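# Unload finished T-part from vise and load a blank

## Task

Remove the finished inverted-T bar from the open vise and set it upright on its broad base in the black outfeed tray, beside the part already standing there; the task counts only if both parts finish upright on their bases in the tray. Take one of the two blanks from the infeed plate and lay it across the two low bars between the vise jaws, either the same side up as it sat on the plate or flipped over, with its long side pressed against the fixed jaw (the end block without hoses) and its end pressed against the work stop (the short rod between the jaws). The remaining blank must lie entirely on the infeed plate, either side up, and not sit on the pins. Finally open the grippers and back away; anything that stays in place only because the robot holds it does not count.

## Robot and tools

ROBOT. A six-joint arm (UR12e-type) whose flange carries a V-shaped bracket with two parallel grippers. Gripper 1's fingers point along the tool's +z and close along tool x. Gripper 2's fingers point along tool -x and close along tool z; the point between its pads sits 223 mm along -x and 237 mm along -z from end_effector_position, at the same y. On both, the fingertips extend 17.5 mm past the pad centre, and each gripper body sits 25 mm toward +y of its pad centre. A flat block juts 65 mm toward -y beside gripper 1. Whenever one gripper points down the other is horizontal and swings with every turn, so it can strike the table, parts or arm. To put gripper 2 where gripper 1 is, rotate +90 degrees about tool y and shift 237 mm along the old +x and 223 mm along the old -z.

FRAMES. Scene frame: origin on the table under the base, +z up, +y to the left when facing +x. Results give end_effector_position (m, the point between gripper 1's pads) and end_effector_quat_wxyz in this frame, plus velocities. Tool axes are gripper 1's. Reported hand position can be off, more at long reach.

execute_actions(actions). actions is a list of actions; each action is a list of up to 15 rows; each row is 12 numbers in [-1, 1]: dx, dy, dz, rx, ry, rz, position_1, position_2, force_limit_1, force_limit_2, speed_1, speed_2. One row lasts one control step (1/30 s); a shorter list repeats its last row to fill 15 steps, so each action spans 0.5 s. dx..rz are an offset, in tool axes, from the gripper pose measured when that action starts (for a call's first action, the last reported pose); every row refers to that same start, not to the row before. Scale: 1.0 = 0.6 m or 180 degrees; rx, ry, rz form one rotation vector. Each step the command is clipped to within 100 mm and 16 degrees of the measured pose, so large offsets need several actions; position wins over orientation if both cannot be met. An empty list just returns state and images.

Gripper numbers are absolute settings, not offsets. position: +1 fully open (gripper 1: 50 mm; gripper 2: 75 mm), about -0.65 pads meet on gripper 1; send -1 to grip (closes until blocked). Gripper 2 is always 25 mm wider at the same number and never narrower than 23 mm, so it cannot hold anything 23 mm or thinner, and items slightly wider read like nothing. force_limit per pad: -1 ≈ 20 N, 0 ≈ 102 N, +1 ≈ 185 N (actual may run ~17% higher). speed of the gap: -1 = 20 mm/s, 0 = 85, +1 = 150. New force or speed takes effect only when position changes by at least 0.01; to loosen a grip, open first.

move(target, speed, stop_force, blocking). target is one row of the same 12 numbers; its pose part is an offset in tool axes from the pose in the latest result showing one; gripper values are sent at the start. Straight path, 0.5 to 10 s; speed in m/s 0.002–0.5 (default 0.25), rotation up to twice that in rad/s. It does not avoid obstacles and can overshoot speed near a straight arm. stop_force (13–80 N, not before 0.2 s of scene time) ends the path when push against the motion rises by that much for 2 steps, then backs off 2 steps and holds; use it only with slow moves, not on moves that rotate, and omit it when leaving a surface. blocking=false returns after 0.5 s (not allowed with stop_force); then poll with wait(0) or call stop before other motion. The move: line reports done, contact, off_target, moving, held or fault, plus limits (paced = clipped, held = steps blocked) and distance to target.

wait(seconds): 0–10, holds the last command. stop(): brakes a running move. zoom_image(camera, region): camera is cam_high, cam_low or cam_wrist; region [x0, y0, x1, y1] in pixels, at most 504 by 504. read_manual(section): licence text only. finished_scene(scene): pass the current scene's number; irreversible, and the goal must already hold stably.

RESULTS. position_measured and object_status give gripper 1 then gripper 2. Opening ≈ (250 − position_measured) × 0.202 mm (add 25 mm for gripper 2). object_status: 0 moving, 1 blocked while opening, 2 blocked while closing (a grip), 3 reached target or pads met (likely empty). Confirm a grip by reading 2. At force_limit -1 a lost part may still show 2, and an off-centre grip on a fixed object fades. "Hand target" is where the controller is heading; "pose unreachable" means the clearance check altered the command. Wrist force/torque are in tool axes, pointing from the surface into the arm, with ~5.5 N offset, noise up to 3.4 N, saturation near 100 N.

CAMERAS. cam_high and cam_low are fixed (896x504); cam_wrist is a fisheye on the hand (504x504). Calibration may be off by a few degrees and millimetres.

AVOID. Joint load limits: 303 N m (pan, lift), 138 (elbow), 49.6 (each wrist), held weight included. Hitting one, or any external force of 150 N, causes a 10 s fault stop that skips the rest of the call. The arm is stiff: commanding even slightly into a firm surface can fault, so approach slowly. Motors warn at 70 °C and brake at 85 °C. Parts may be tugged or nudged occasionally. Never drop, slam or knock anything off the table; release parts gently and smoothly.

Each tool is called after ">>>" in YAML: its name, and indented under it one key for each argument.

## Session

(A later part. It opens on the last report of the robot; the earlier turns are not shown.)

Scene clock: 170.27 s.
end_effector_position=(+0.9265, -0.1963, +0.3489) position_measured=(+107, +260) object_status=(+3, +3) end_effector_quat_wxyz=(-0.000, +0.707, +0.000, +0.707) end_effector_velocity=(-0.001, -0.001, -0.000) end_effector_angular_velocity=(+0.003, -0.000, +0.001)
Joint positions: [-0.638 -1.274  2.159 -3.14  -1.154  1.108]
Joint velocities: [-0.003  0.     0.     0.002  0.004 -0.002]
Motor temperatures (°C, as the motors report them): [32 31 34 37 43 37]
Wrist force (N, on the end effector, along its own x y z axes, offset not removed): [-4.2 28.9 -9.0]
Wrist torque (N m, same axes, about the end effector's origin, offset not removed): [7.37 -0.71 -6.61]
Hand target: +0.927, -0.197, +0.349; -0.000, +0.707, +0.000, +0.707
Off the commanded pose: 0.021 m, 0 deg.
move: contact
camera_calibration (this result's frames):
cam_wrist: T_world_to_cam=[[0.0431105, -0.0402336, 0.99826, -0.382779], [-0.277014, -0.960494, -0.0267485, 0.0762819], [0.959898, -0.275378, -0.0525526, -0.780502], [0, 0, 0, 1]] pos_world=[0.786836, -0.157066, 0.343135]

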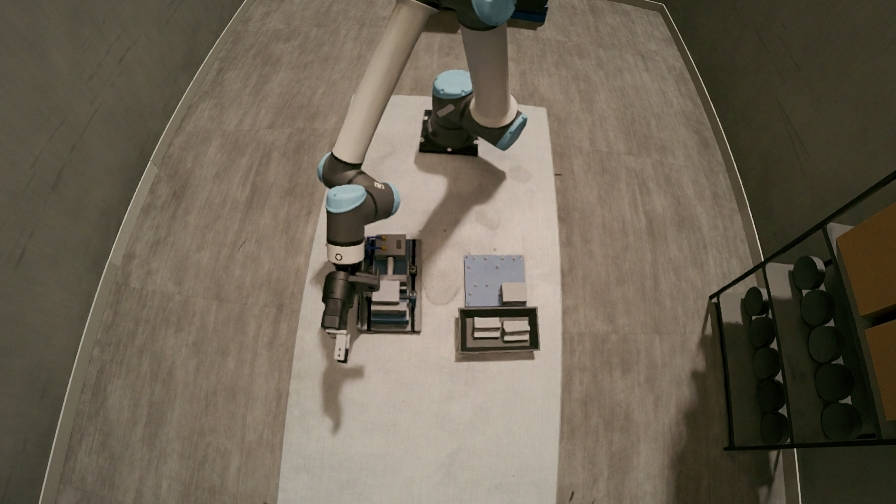

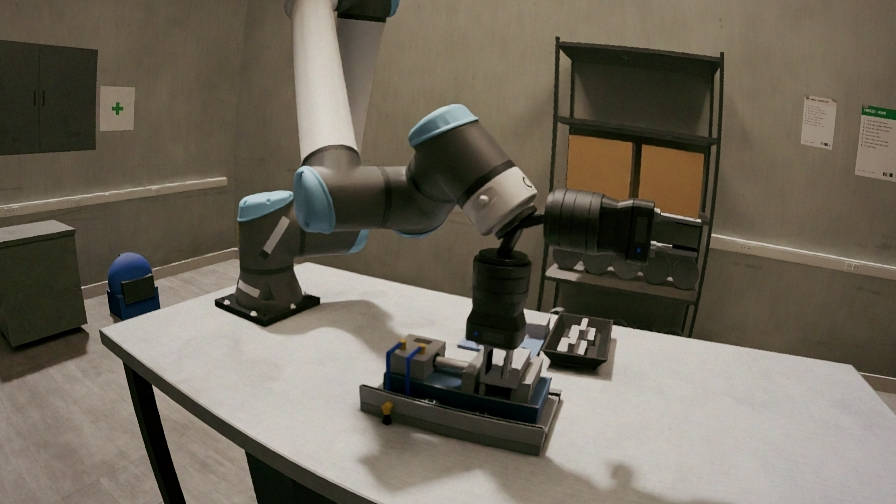

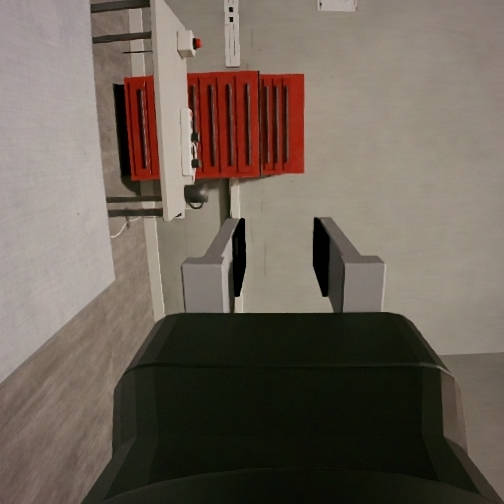

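>>> move:
  target: [0,0.05,0,0,0,0,0.3,-1,0,0,0,0]
  speed: 0.1

>>> move:
  target: [0.3,0.1,0,0,0,0,0.3,-1,0,0,0,0]

>>> zoom_image:
  camera: "cam_high"
  region: [320,220,460,360]

Scene clock: 183.20 s.
end_effector_position=(+0.9266, -0.2261, +0.3489) position_measured=(+107, +260) object_status=(+3, +3) end_effector_quat_wxyz=(-0.000, +0.707, +0.000, +0.707) end_effector_velocity=(-0.000, -0.002, +0.000) end_effector_angular_velocity=(-0.002, -0.000, +0.002)
Joint positions: [-0.676 -1.264  2.14  -3.118 -1.131  1.076]
Joint velocities: [-0.003  0.    -0.002  0.002  0.002 -0.004]
Motor temperatures (°C, as the motors report them): [32 31 34 37 43 37]
Wrist force (N, on the end effector, along its own x y z axes, offset not removed): [-1.3 -3.2 8.3]
Wrist torque (N m, same axes, about the end effector's origin, offset not removed): [-0.73 0.62 -0.42]
Hand target: +0.927, -0.226, +0.349; -0.000, +0.707, +0.000, +0.707
Off the commanded pose: 0.000 m, 0 deg.
move: done
camera_calibration (this result's frames):
cam_wrist: T_world_to_cam=[[0.0431043, -0.0402166, 0.998261, -0.383982], [-0.277045, -0.960485, -0.0267321, 0.0477206], [0.95989, -0.275411, -0.0525429, -0.78875], [0, 0, 0, 1]] pos_world=[0.786885, -0.186838, 0.343146]

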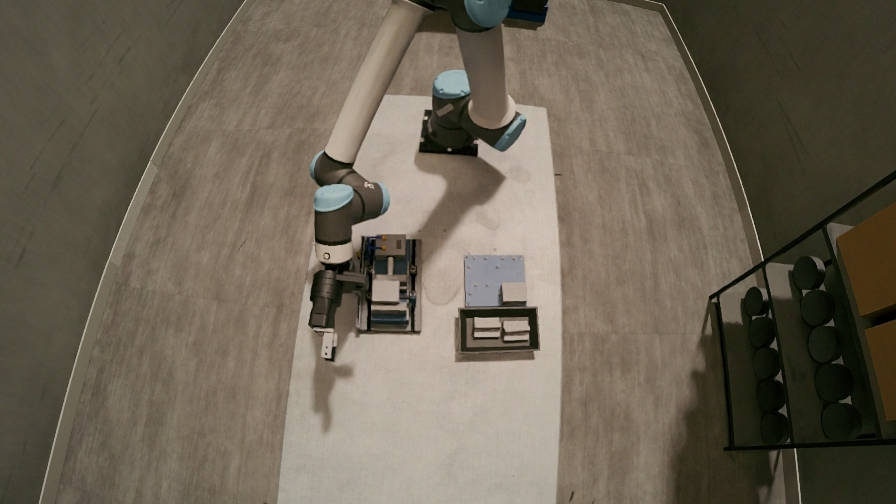

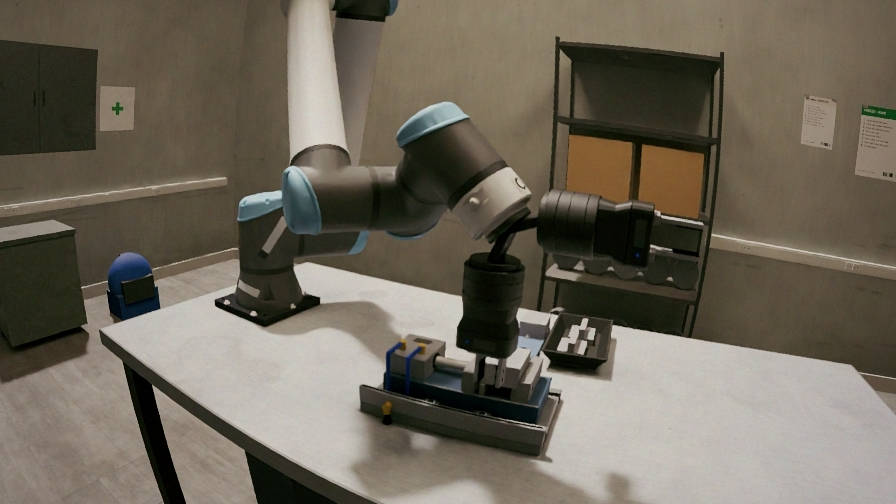

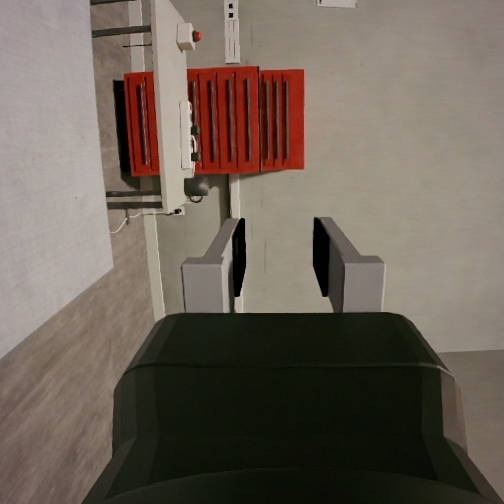

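Scene clock: 184.57 s.
end_effector_position=(+0.9266, -0.2859, +0.5286) position_measured=(+107, +260) object_status=(+3, +3) end_effector_quat_wxyz=(-0.000, +0.707, +0.000, +0.707) end_effector_velocity=(+0.000, -0.001, +0.003) end_effector_angular_velocity=(-0.001, -0.000, +0.000)
Joint positions: [-0.746 -1.445  1.958 -2.728 -1.088  1.015]
Joint velocities: [-0.001 -0.001 -0.004  0.005  0.    -0.001]
Motor temperatures (°C, as the motors report them): [32 31 34 37 43 37]
Wrist force (N, on the end effector, along its own x y z axes, offset not removed): [1.7 3.3 0.6]
Wrist torque (N m, same axes, about the end effector's origin, offset not removed): [0.64 -0.25 -0.31]
Hand target: +0.927, -0.286, +0.529; -0.000, +0.707, +0.000, +0.707
Off the commanded pose: 0.000 m, 0 deg.
move: done
camera_calibration (this result's frames):
cam_wrist: T_world_to_cam=[[0.0430519, -0.0402029, 0.998264, -0.565715], [-0.277111, -0.960466, -0.0267298, -0.00485658], [0.959873, -0.275479, -0.0524905, -0.795876], [0, 0, 0, 1]] pos_world=[0.786949, -0.246655, 0.522827]

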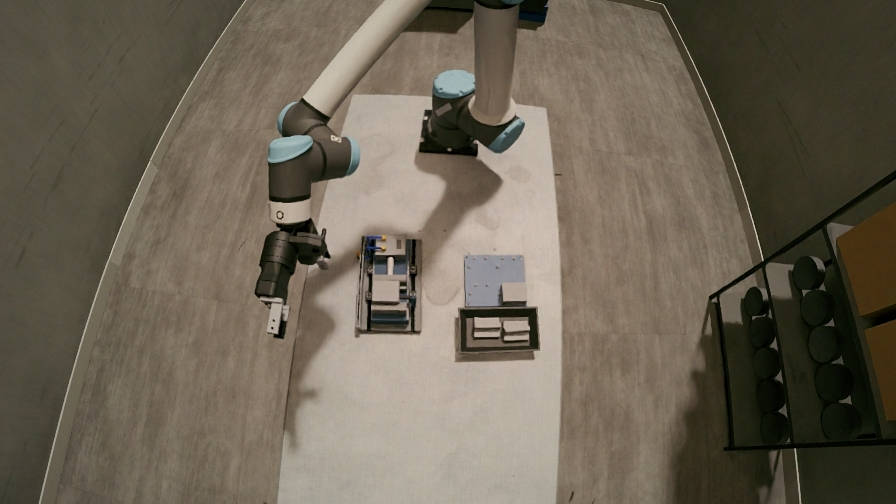

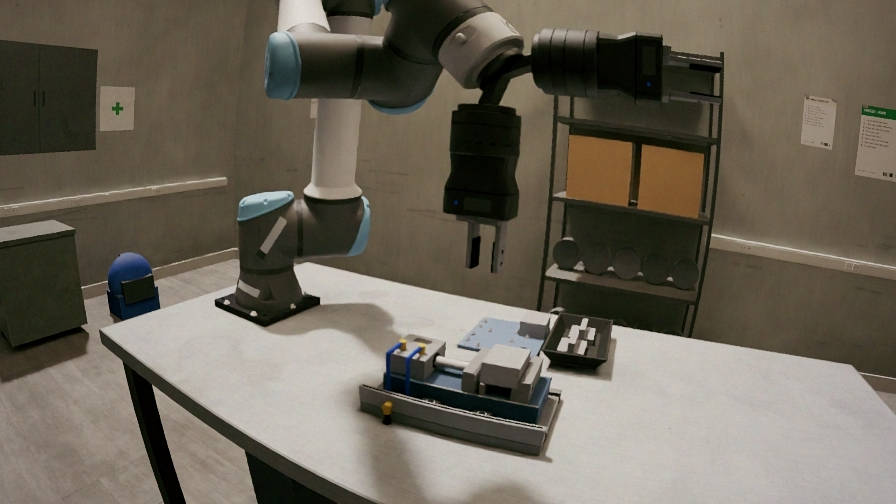

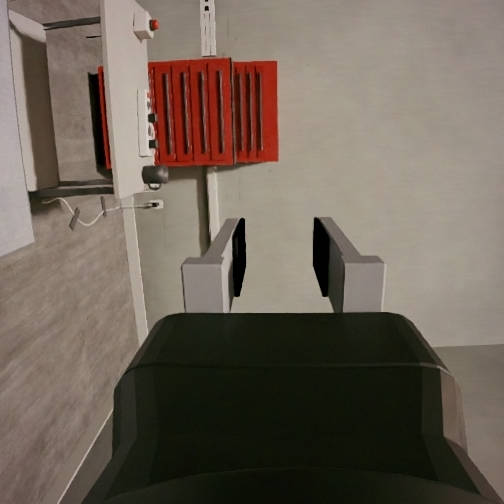

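Region (320, 220, 460, 360) of cam_high's 896x504 image, scaled by 3.600, with more detail than that image has.

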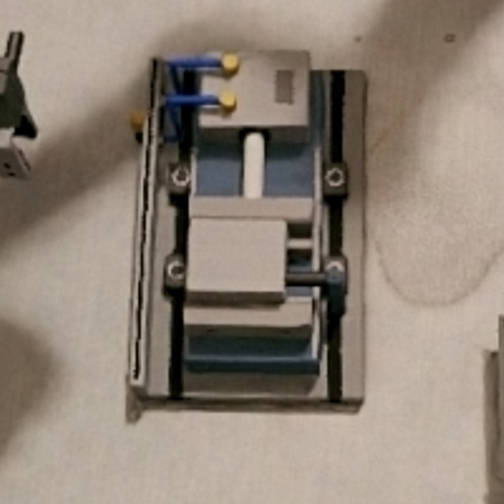

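>>> move:
  target: [-0.2,-0.21,-0.136,0,0,0,0.3,-1,0,0,0,0]

>>> move:
  target: [-0.097,0,0,0,0,0,0.3,-1,0,0,0,0]
  speed: 0.05
  stop_force: 15

>>> move:
  target: [0,0,0.05,0,0,0,0.3,-1,0,0,0,0]
  speed: 0.006
  stop_force: 18

Scene clock: 192.83 s.
end_effector_position=(+0.8449, -0.1601, +0.4089) position_measured=(+107, +260) object_status=(+3, +3) end_effector_quat_wxyz=(-0.000, +0.707, +0.000, +0.708) end_effector_velocity=(-0.001, +0.001, -0.002) end_effector_angular_velocity=(+0.002, +0.000, -0.002)
Joint positions: [-0.67  -1.496  2.287 -3.035 -1.135  1.082]
Joint velocities: [ 0.001  0.     0.004 -0.004 -0.001  0.003]
Motor temperatures (°C, as the motors report them): [32 31 34 37 43 37]
Wrist force (N, on the end effector, along its own x y z axes, offset not removed): [-0.3 -6.5 -2.5]
Wrist torque (N m, same axes, about the end effector's origin, offset not removed): [-1.77 0.17 -0.24]
Hand target: +0.845, -0.160, +0.409; -0.000, +0.707, +0.000, +0.707
Off the commanded pose: 0.000 m, 0 deg.
move: done
camera_calibration (this result's frames):
cam_wrist: T_world_to_cam=[[0.0429024, -0.0400962, 0.998274, -0.437472], [-0.277051, -0.960485, -0.0266717, 0.0899791], [0.959897, -0.275429, -0.0523158, -0.689166], [0, 0, 0, 1]] pos_world=[0.705225, -0.120934, 0.403063]

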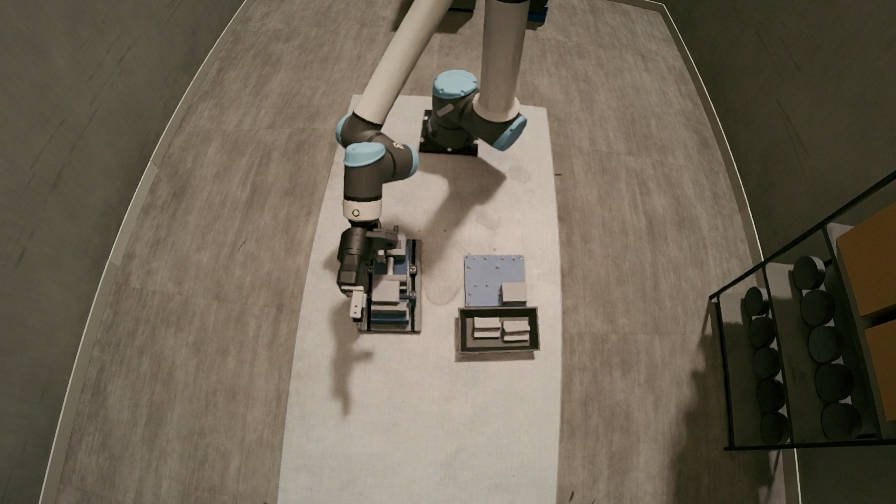

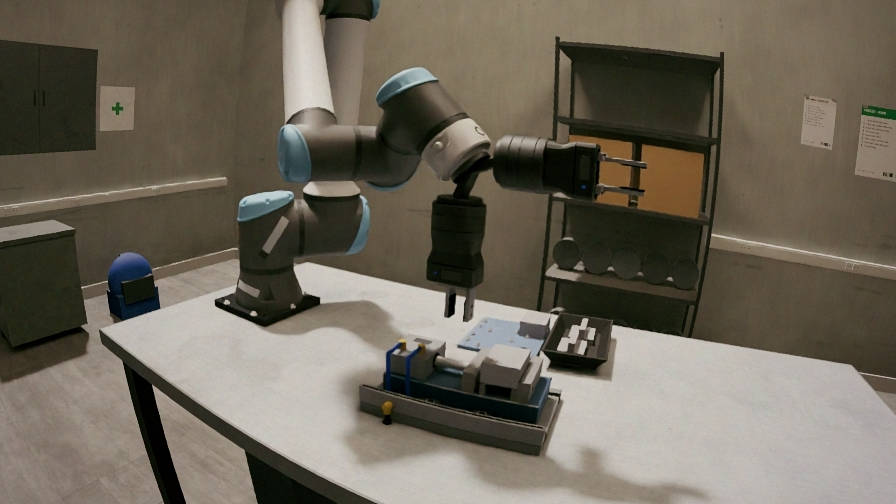

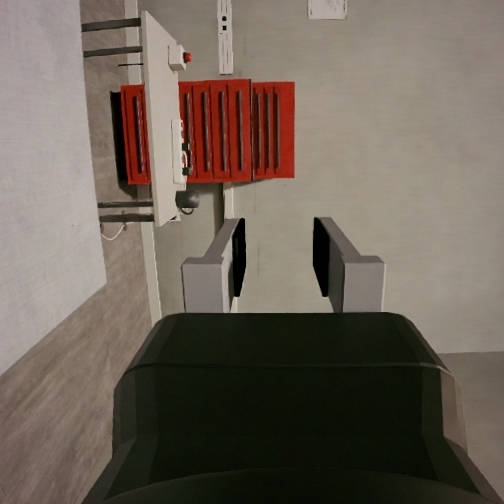

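Scene clock: 194.40 s.
end_effector_position=(+0.8449, -0.1602, +0.3509) position_measured=(+107, +260) object_status=(+3, +3) end_effector_quat_wxyz=(-0.000, +0.707, +0.001, +0.708) end_effector_velocity=(-0.000, -0.000, -0.001) end_effector_angular_velocity=(-0.001, -0.002, -0.000)
Joint positions: [-0.67  -1.4    2.326 -3.171 -1.135  1.081]
Joint velocities: [-0.     0.003  0.001 -0.007  0.     0.   ]
Motor temperatures (°C, as the motors report them): [32 31 34 37 43 37]
Wrist force (N, on the end effector, along its own x y z axes, offset not removed): [-1.1 -0.1 -1.8]
Wrist torque (N m, same axes, about the end effector's origin, offset not removed): [-0.17 0.51 -0.34]
Hand target: +0.845, -0.160, +0.351; -0.000, +0.707, +0.000, +0.708
Off the commanded pose: 0.000 m, 0 deg.
move: done
camera_calibration (this result's frames):
cam_wrist: T_world_to_cam=[[0.0429499, -0.0399597, 0.998278, -0.379646], [-0.276936, -0.960522, -0.0265335, 0.0882616], [0.959928, -0.275319, -0.0523206, -0.692214], [0, 0, 0, 1]] pos_world=[0.705224, -0.120973, 0.345117]

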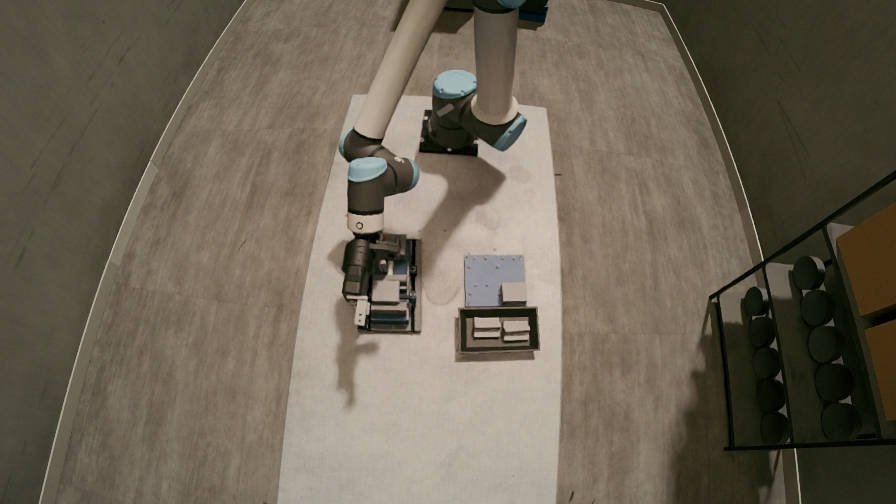

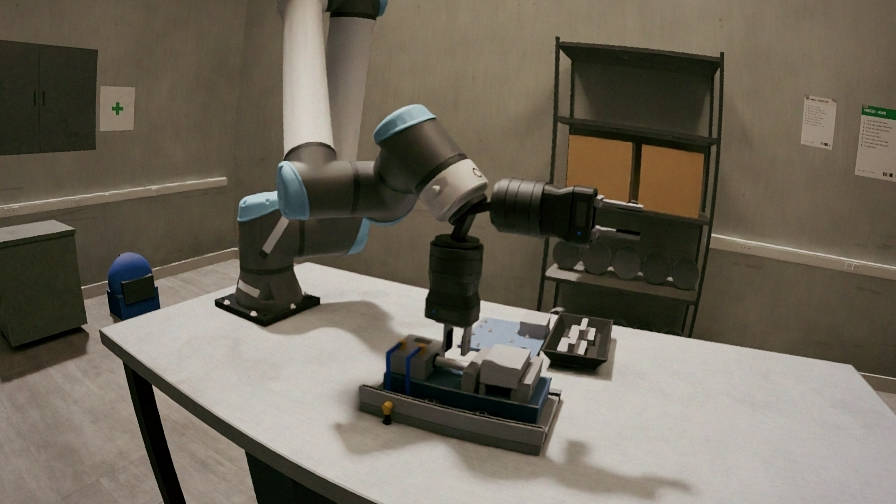

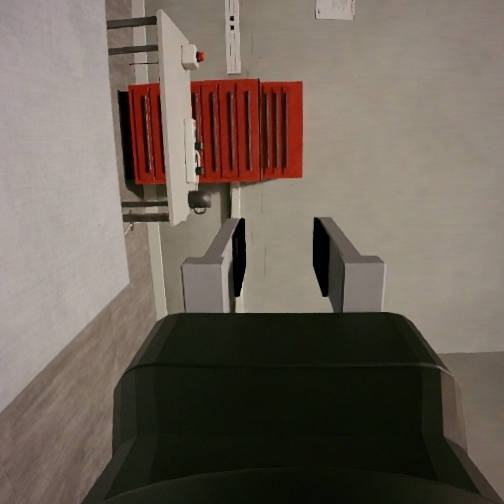

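Scene clock: 199.63 s.
end_effector_position=(+0.8748, -0.1601, +0.3509) position_measured=(+107, +260) object_status=(+3, +3) end_effector_quat_wxyz=(-0.000, +0.707, +0.001, +0.708) end_effector_velocity=(+0.001, +0.000, +0.000) end_effector_angular_velocity=(-0.002, -0.001, +0.001)
Joint positions: [-0.639 -1.358  2.273 -3.171 -1.154  1.108]
Joint velocities: [ 0.001  0.002 -0.002 -0.001 -0.001 -0.001]
Motor temperatures (°C, as the motors report them): [32 31 34 37 43 37]
Wrist force (N, on the end effector, along its own x y z axes, offset not removed): [-4.1 -7.7 -1.9]
Wrist torque (N m, same axes, about the end effector's origin, offset not removed): [-2.04 1.10 -0.20]
Hand target: +0.875, -0.160, +0.351; -0.000, +0.707, +0.001, +0.708
Off the commanded pose: 0.000 m, 0 deg.
move: done
camera_calibration (this result's frames):
cam_wrist: T_world_to_cam=[[0.0429487, -0.0399799, 0.998277, -0.380957], [-0.276929, -0.960523, -0.0265537, 0.0965611], [0.95993, -0.275311, -0.0523249, -0.720867], [0, 0, 0, 1]] pos_world=[0.735085, -0.120944, 0.345145]

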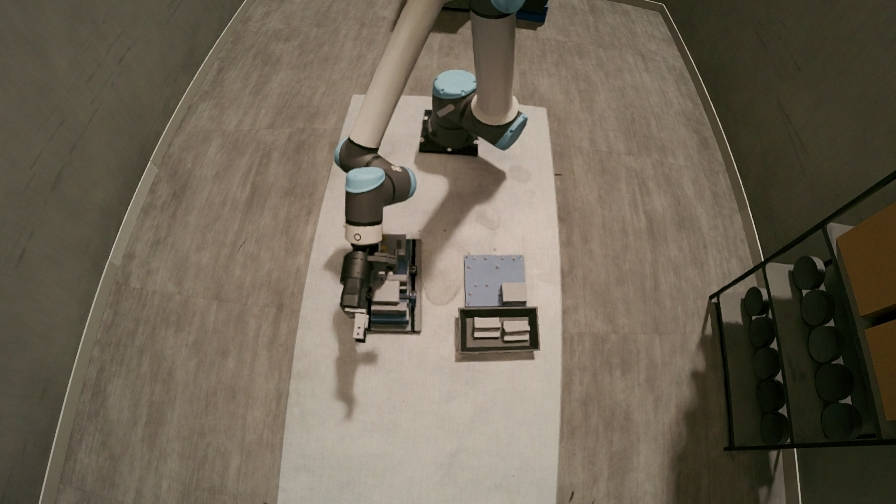

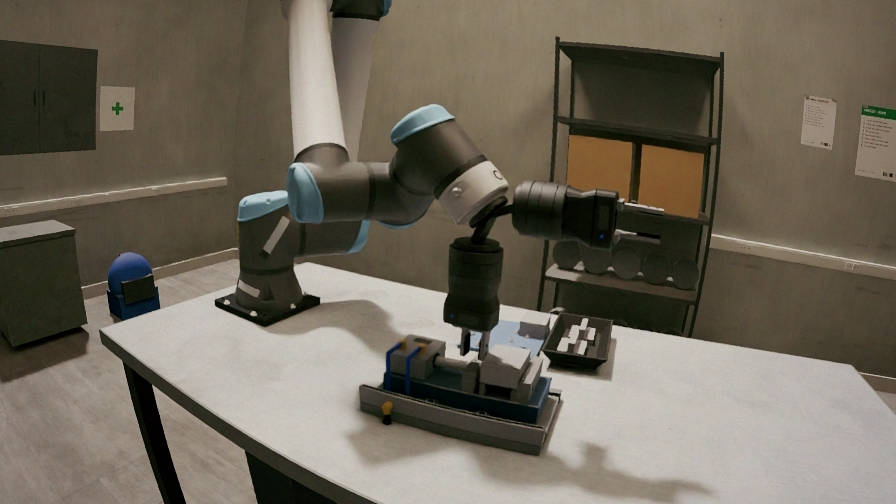

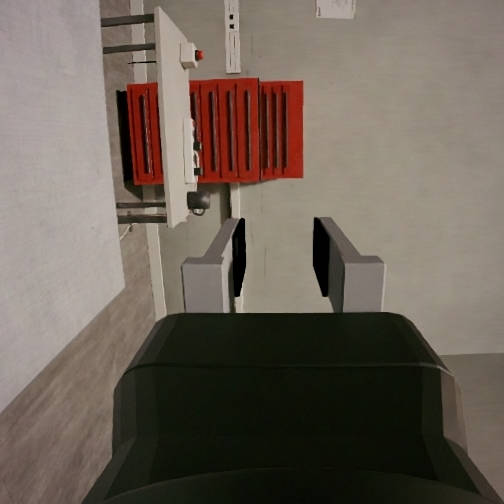

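>>> move:
  target: [0,0,0.035,0,0,0,0.3,-1,0,0,0,0]
  speed: 0.006
  stop_force: 18

Scene clock: 202.00 s.
end_effector_position=(+0.8767, -0.1602, +0.3507) position_measured=(+107, +260) object_status=(+3, +3) end_effector_quat_wxyz=(-0.000, +0.707, +0.000, +0.707) end_effector_velocity=(-0.002, +0.000, +0.002) end_effector_angular_velocity=(+0.002, -0.002, +0.001)
Joint positions: [-0.637 -1.355  2.27  -3.17  -1.156  1.11 ]
Joint velocities: [-0.002 -0.003  0.002  0.     0.004 -0.001]
Motor temperatures (°C, as the motors report them): [32 31 34 37 43 37]
Wrist force (N, on the end effector, along its own x y z axes, offset not removed): [8.1 8.2 -28.6]
Wrist torque (N m, same axes, about the end effector's origin, offset not removed): [2.20 -9.39 -1.43]
Hand target: +0.876, -0.160, +0.351; -0.000, +0.707, +0.001, +0.707
Off the commanded pose: 0.019 m, 0 deg.
move: contact
camera_calibration (this result's frames):
cam_wrist: T_world_to_cam=[[0.0434734, -0.0402664, 0.998243, -0.381268], [-0.277102, -0.96047, -0.026675, 0.0972664], [0.959857, -0.275455, -0.0529128, -0.722521], [0, 0, 0, 1]] pos_world=[0.737044, -0.120953, 0.344962]

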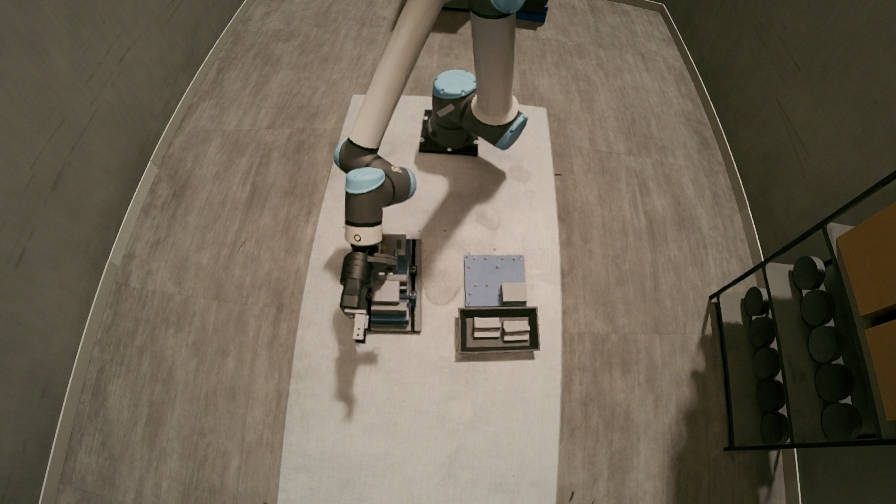

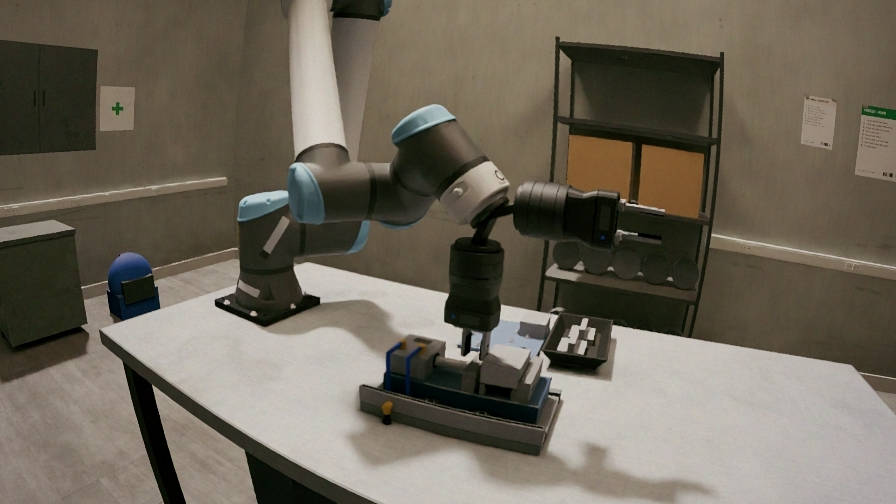

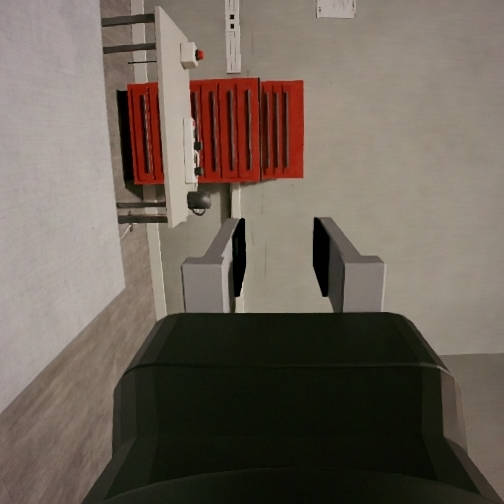

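Firm against the jaw. Back off and clear.

>>> move:
  target: [0,0,-0.02,0,0,0,0.3,-1,0,0,0,0]
  speed: 0.1

>>> move:
  target: [0.25,0.15,0,0,0,0,0.3,0.6,0,0,0,0]

>>> zoom_image:
  camera: "cam_high"
  region: [320,220,460,360]

Scene clock: 205.63 s.
end_effector_position=(+0.8649, -0.1602, +0.3507) position_measured=(+107, +260) object_status=(+3, +3) end_effector_quat_wxyz=(-0.000, +0.707, +0.000, +0.707) end_effector_velocity=(-0.002, -0.000, -0.002) end_effector_angular_velocity=(+0.003, +0.003, -0.001)
Joint positions: [-0.649 -1.371  2.291 -3.171 -1.148  1.1  ]
Joint velocities: [-0.002 -0.     0.004  0.001  0.001 -0.001]
Motor temperatures (°C, as the motors report them): [32 31 34 37 43 37]
Wrist force (N, on the end effector, along its own x y z axes, offset not removed): [-1.8 0.1 6.2]
Wrist torque (N m, same axes, about the end effector's origin, offset not removed): [0.09 0.67 -0.38]
Hand target: +0.865, -0.160, +0.351; -0.000, +0.707, +0.000, +0.707
Off the commanded pose: 0.000 m, 0 deg.
move: done
camera_calibration (this result's frames):
cam_wrist: T_world_to_cam=[[0.0434642, -0.0402548, 0.998244, -0.380747], [-0.277111, -0.960468, -0.0266659, 0.0939966], [0.959854, -0.275465, -0.052901, -0.711209], [0, 0, 0, 1]] pos_world=[0.725254, -0.12096, 0.344961]

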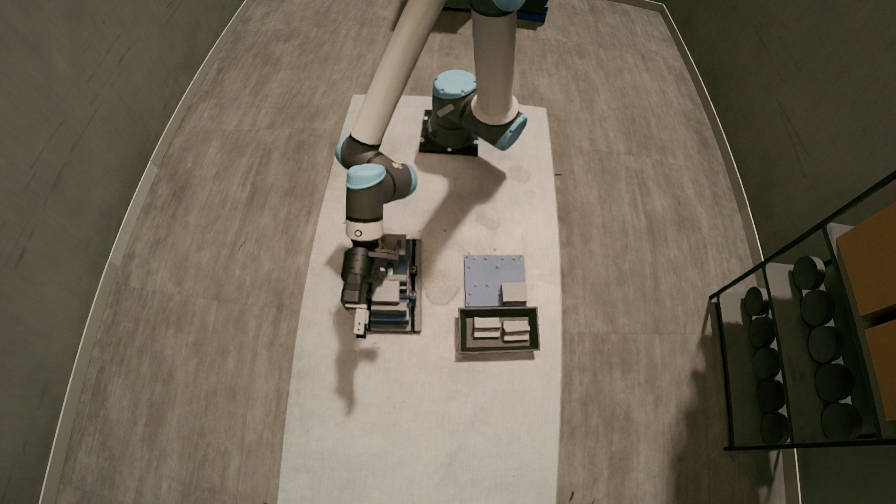

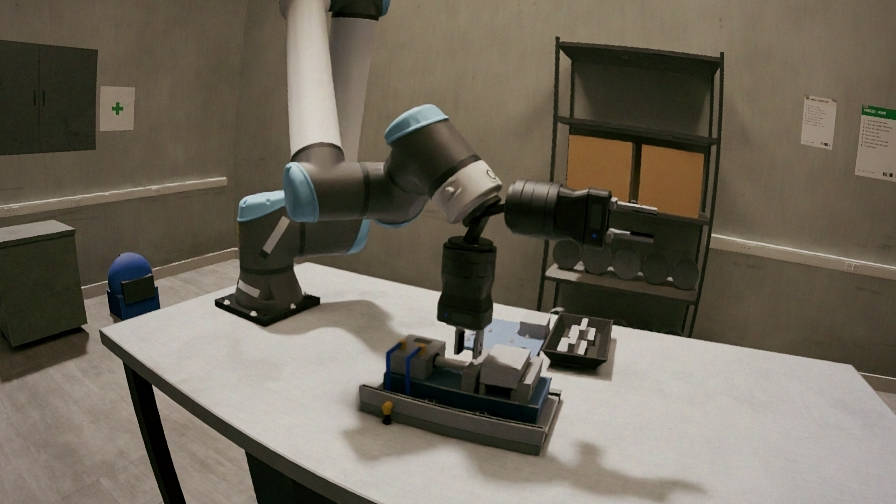

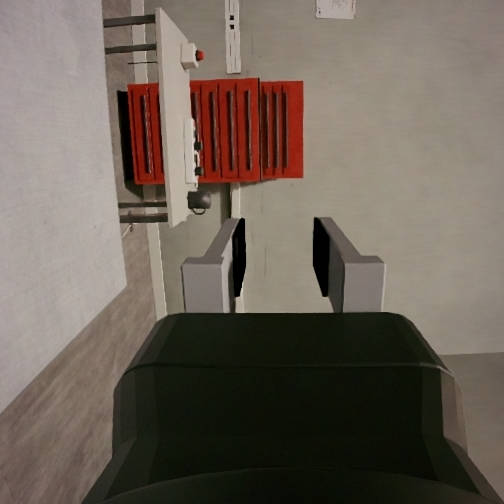

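Scene clock: 206.93 s.
end_effector_position=(+0.8651, -0.2500, +0.5004) position_measured=(+107, +63) object_status=(+3, +3) end_effector_quat_wxyz=(-0.000, +0.707, +0.000, +0.707) end_effector_velocity=(-0.000, -0.001, +0.003) end_effector_angular_velocity=(-0.001, +0.000, +0.000)
Joint positions: [-0.768 -1.535  2.113 -2.782 -1.075  0.994]
Joint velocities: [-0.001 -0.003 -0.003  0.007  0.001 -0.002]
Motor temperatures (°C, as the motors report them): [32 31 34 37 43 37]
Wrist force (N, on the end effector, along its own x y z axes, offset not removed): [3.7 -3.5 2.9]
Wrist torque (N m, same axes, about the end effector's origin, offset not removed): [-0.91 -0.65 -0.43]
Hand target: +0.865, -0.250, +0.501; -0.000, +0.707, +0.000, +0.707
Off the commanded pose: 0.000 m, 0 deg.
move: done
camera_calibration (this result's frames):
cam_wrist: T_world_to_cam=[[0.0433792, -0.0402015, 0.99825, -0.533758], [-0.277207, -0.960441, -0.0266327, 0.0118717], [0.959831, -0.275566, -0.0528073, -0.728244], [0, 0, 0, 1]] pos_world=[0.725436, -0.210735, 0.494683]

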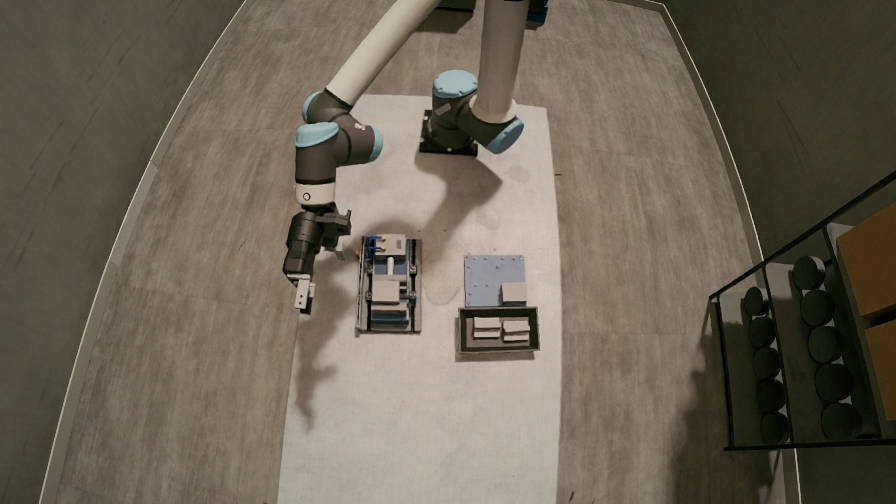

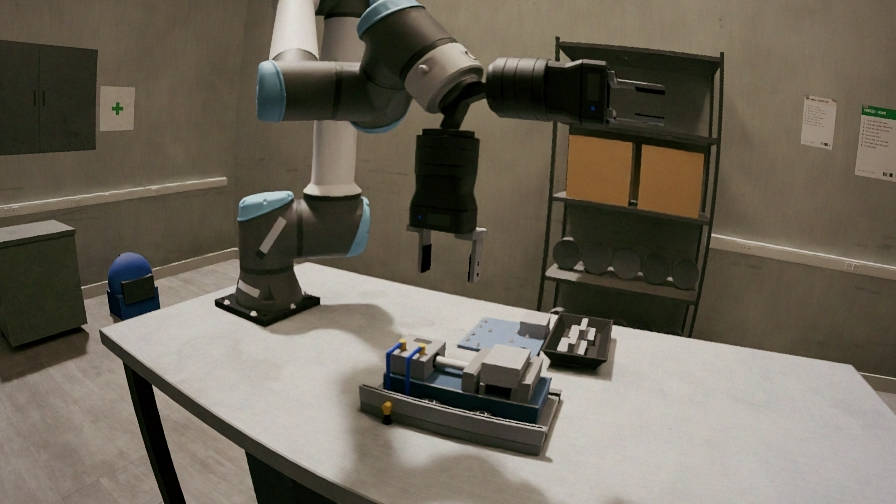

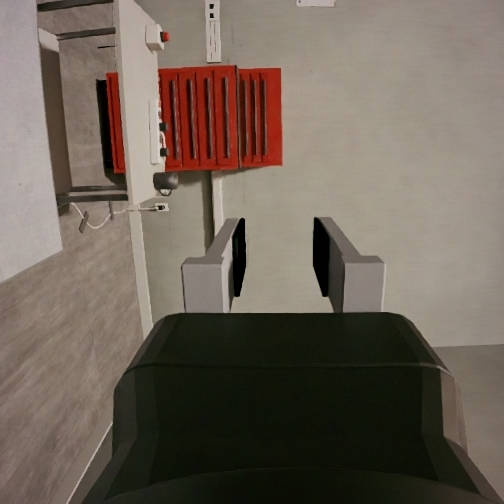

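Region (320, 220, 460, 360) of cam_high's 896x504 image, scaled by 3.600, with more detail than that image has.

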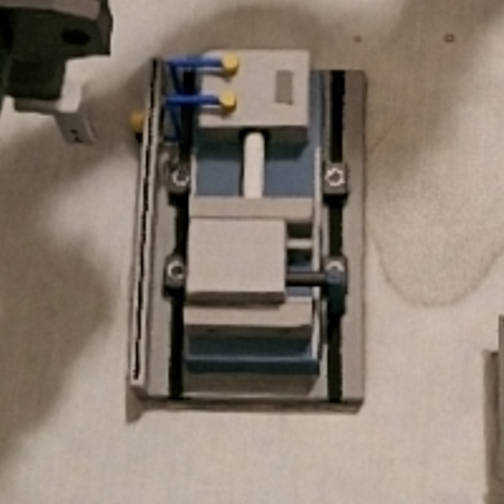

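>>> finished_scene:
  scene: 1

The scene is finished: the task was done.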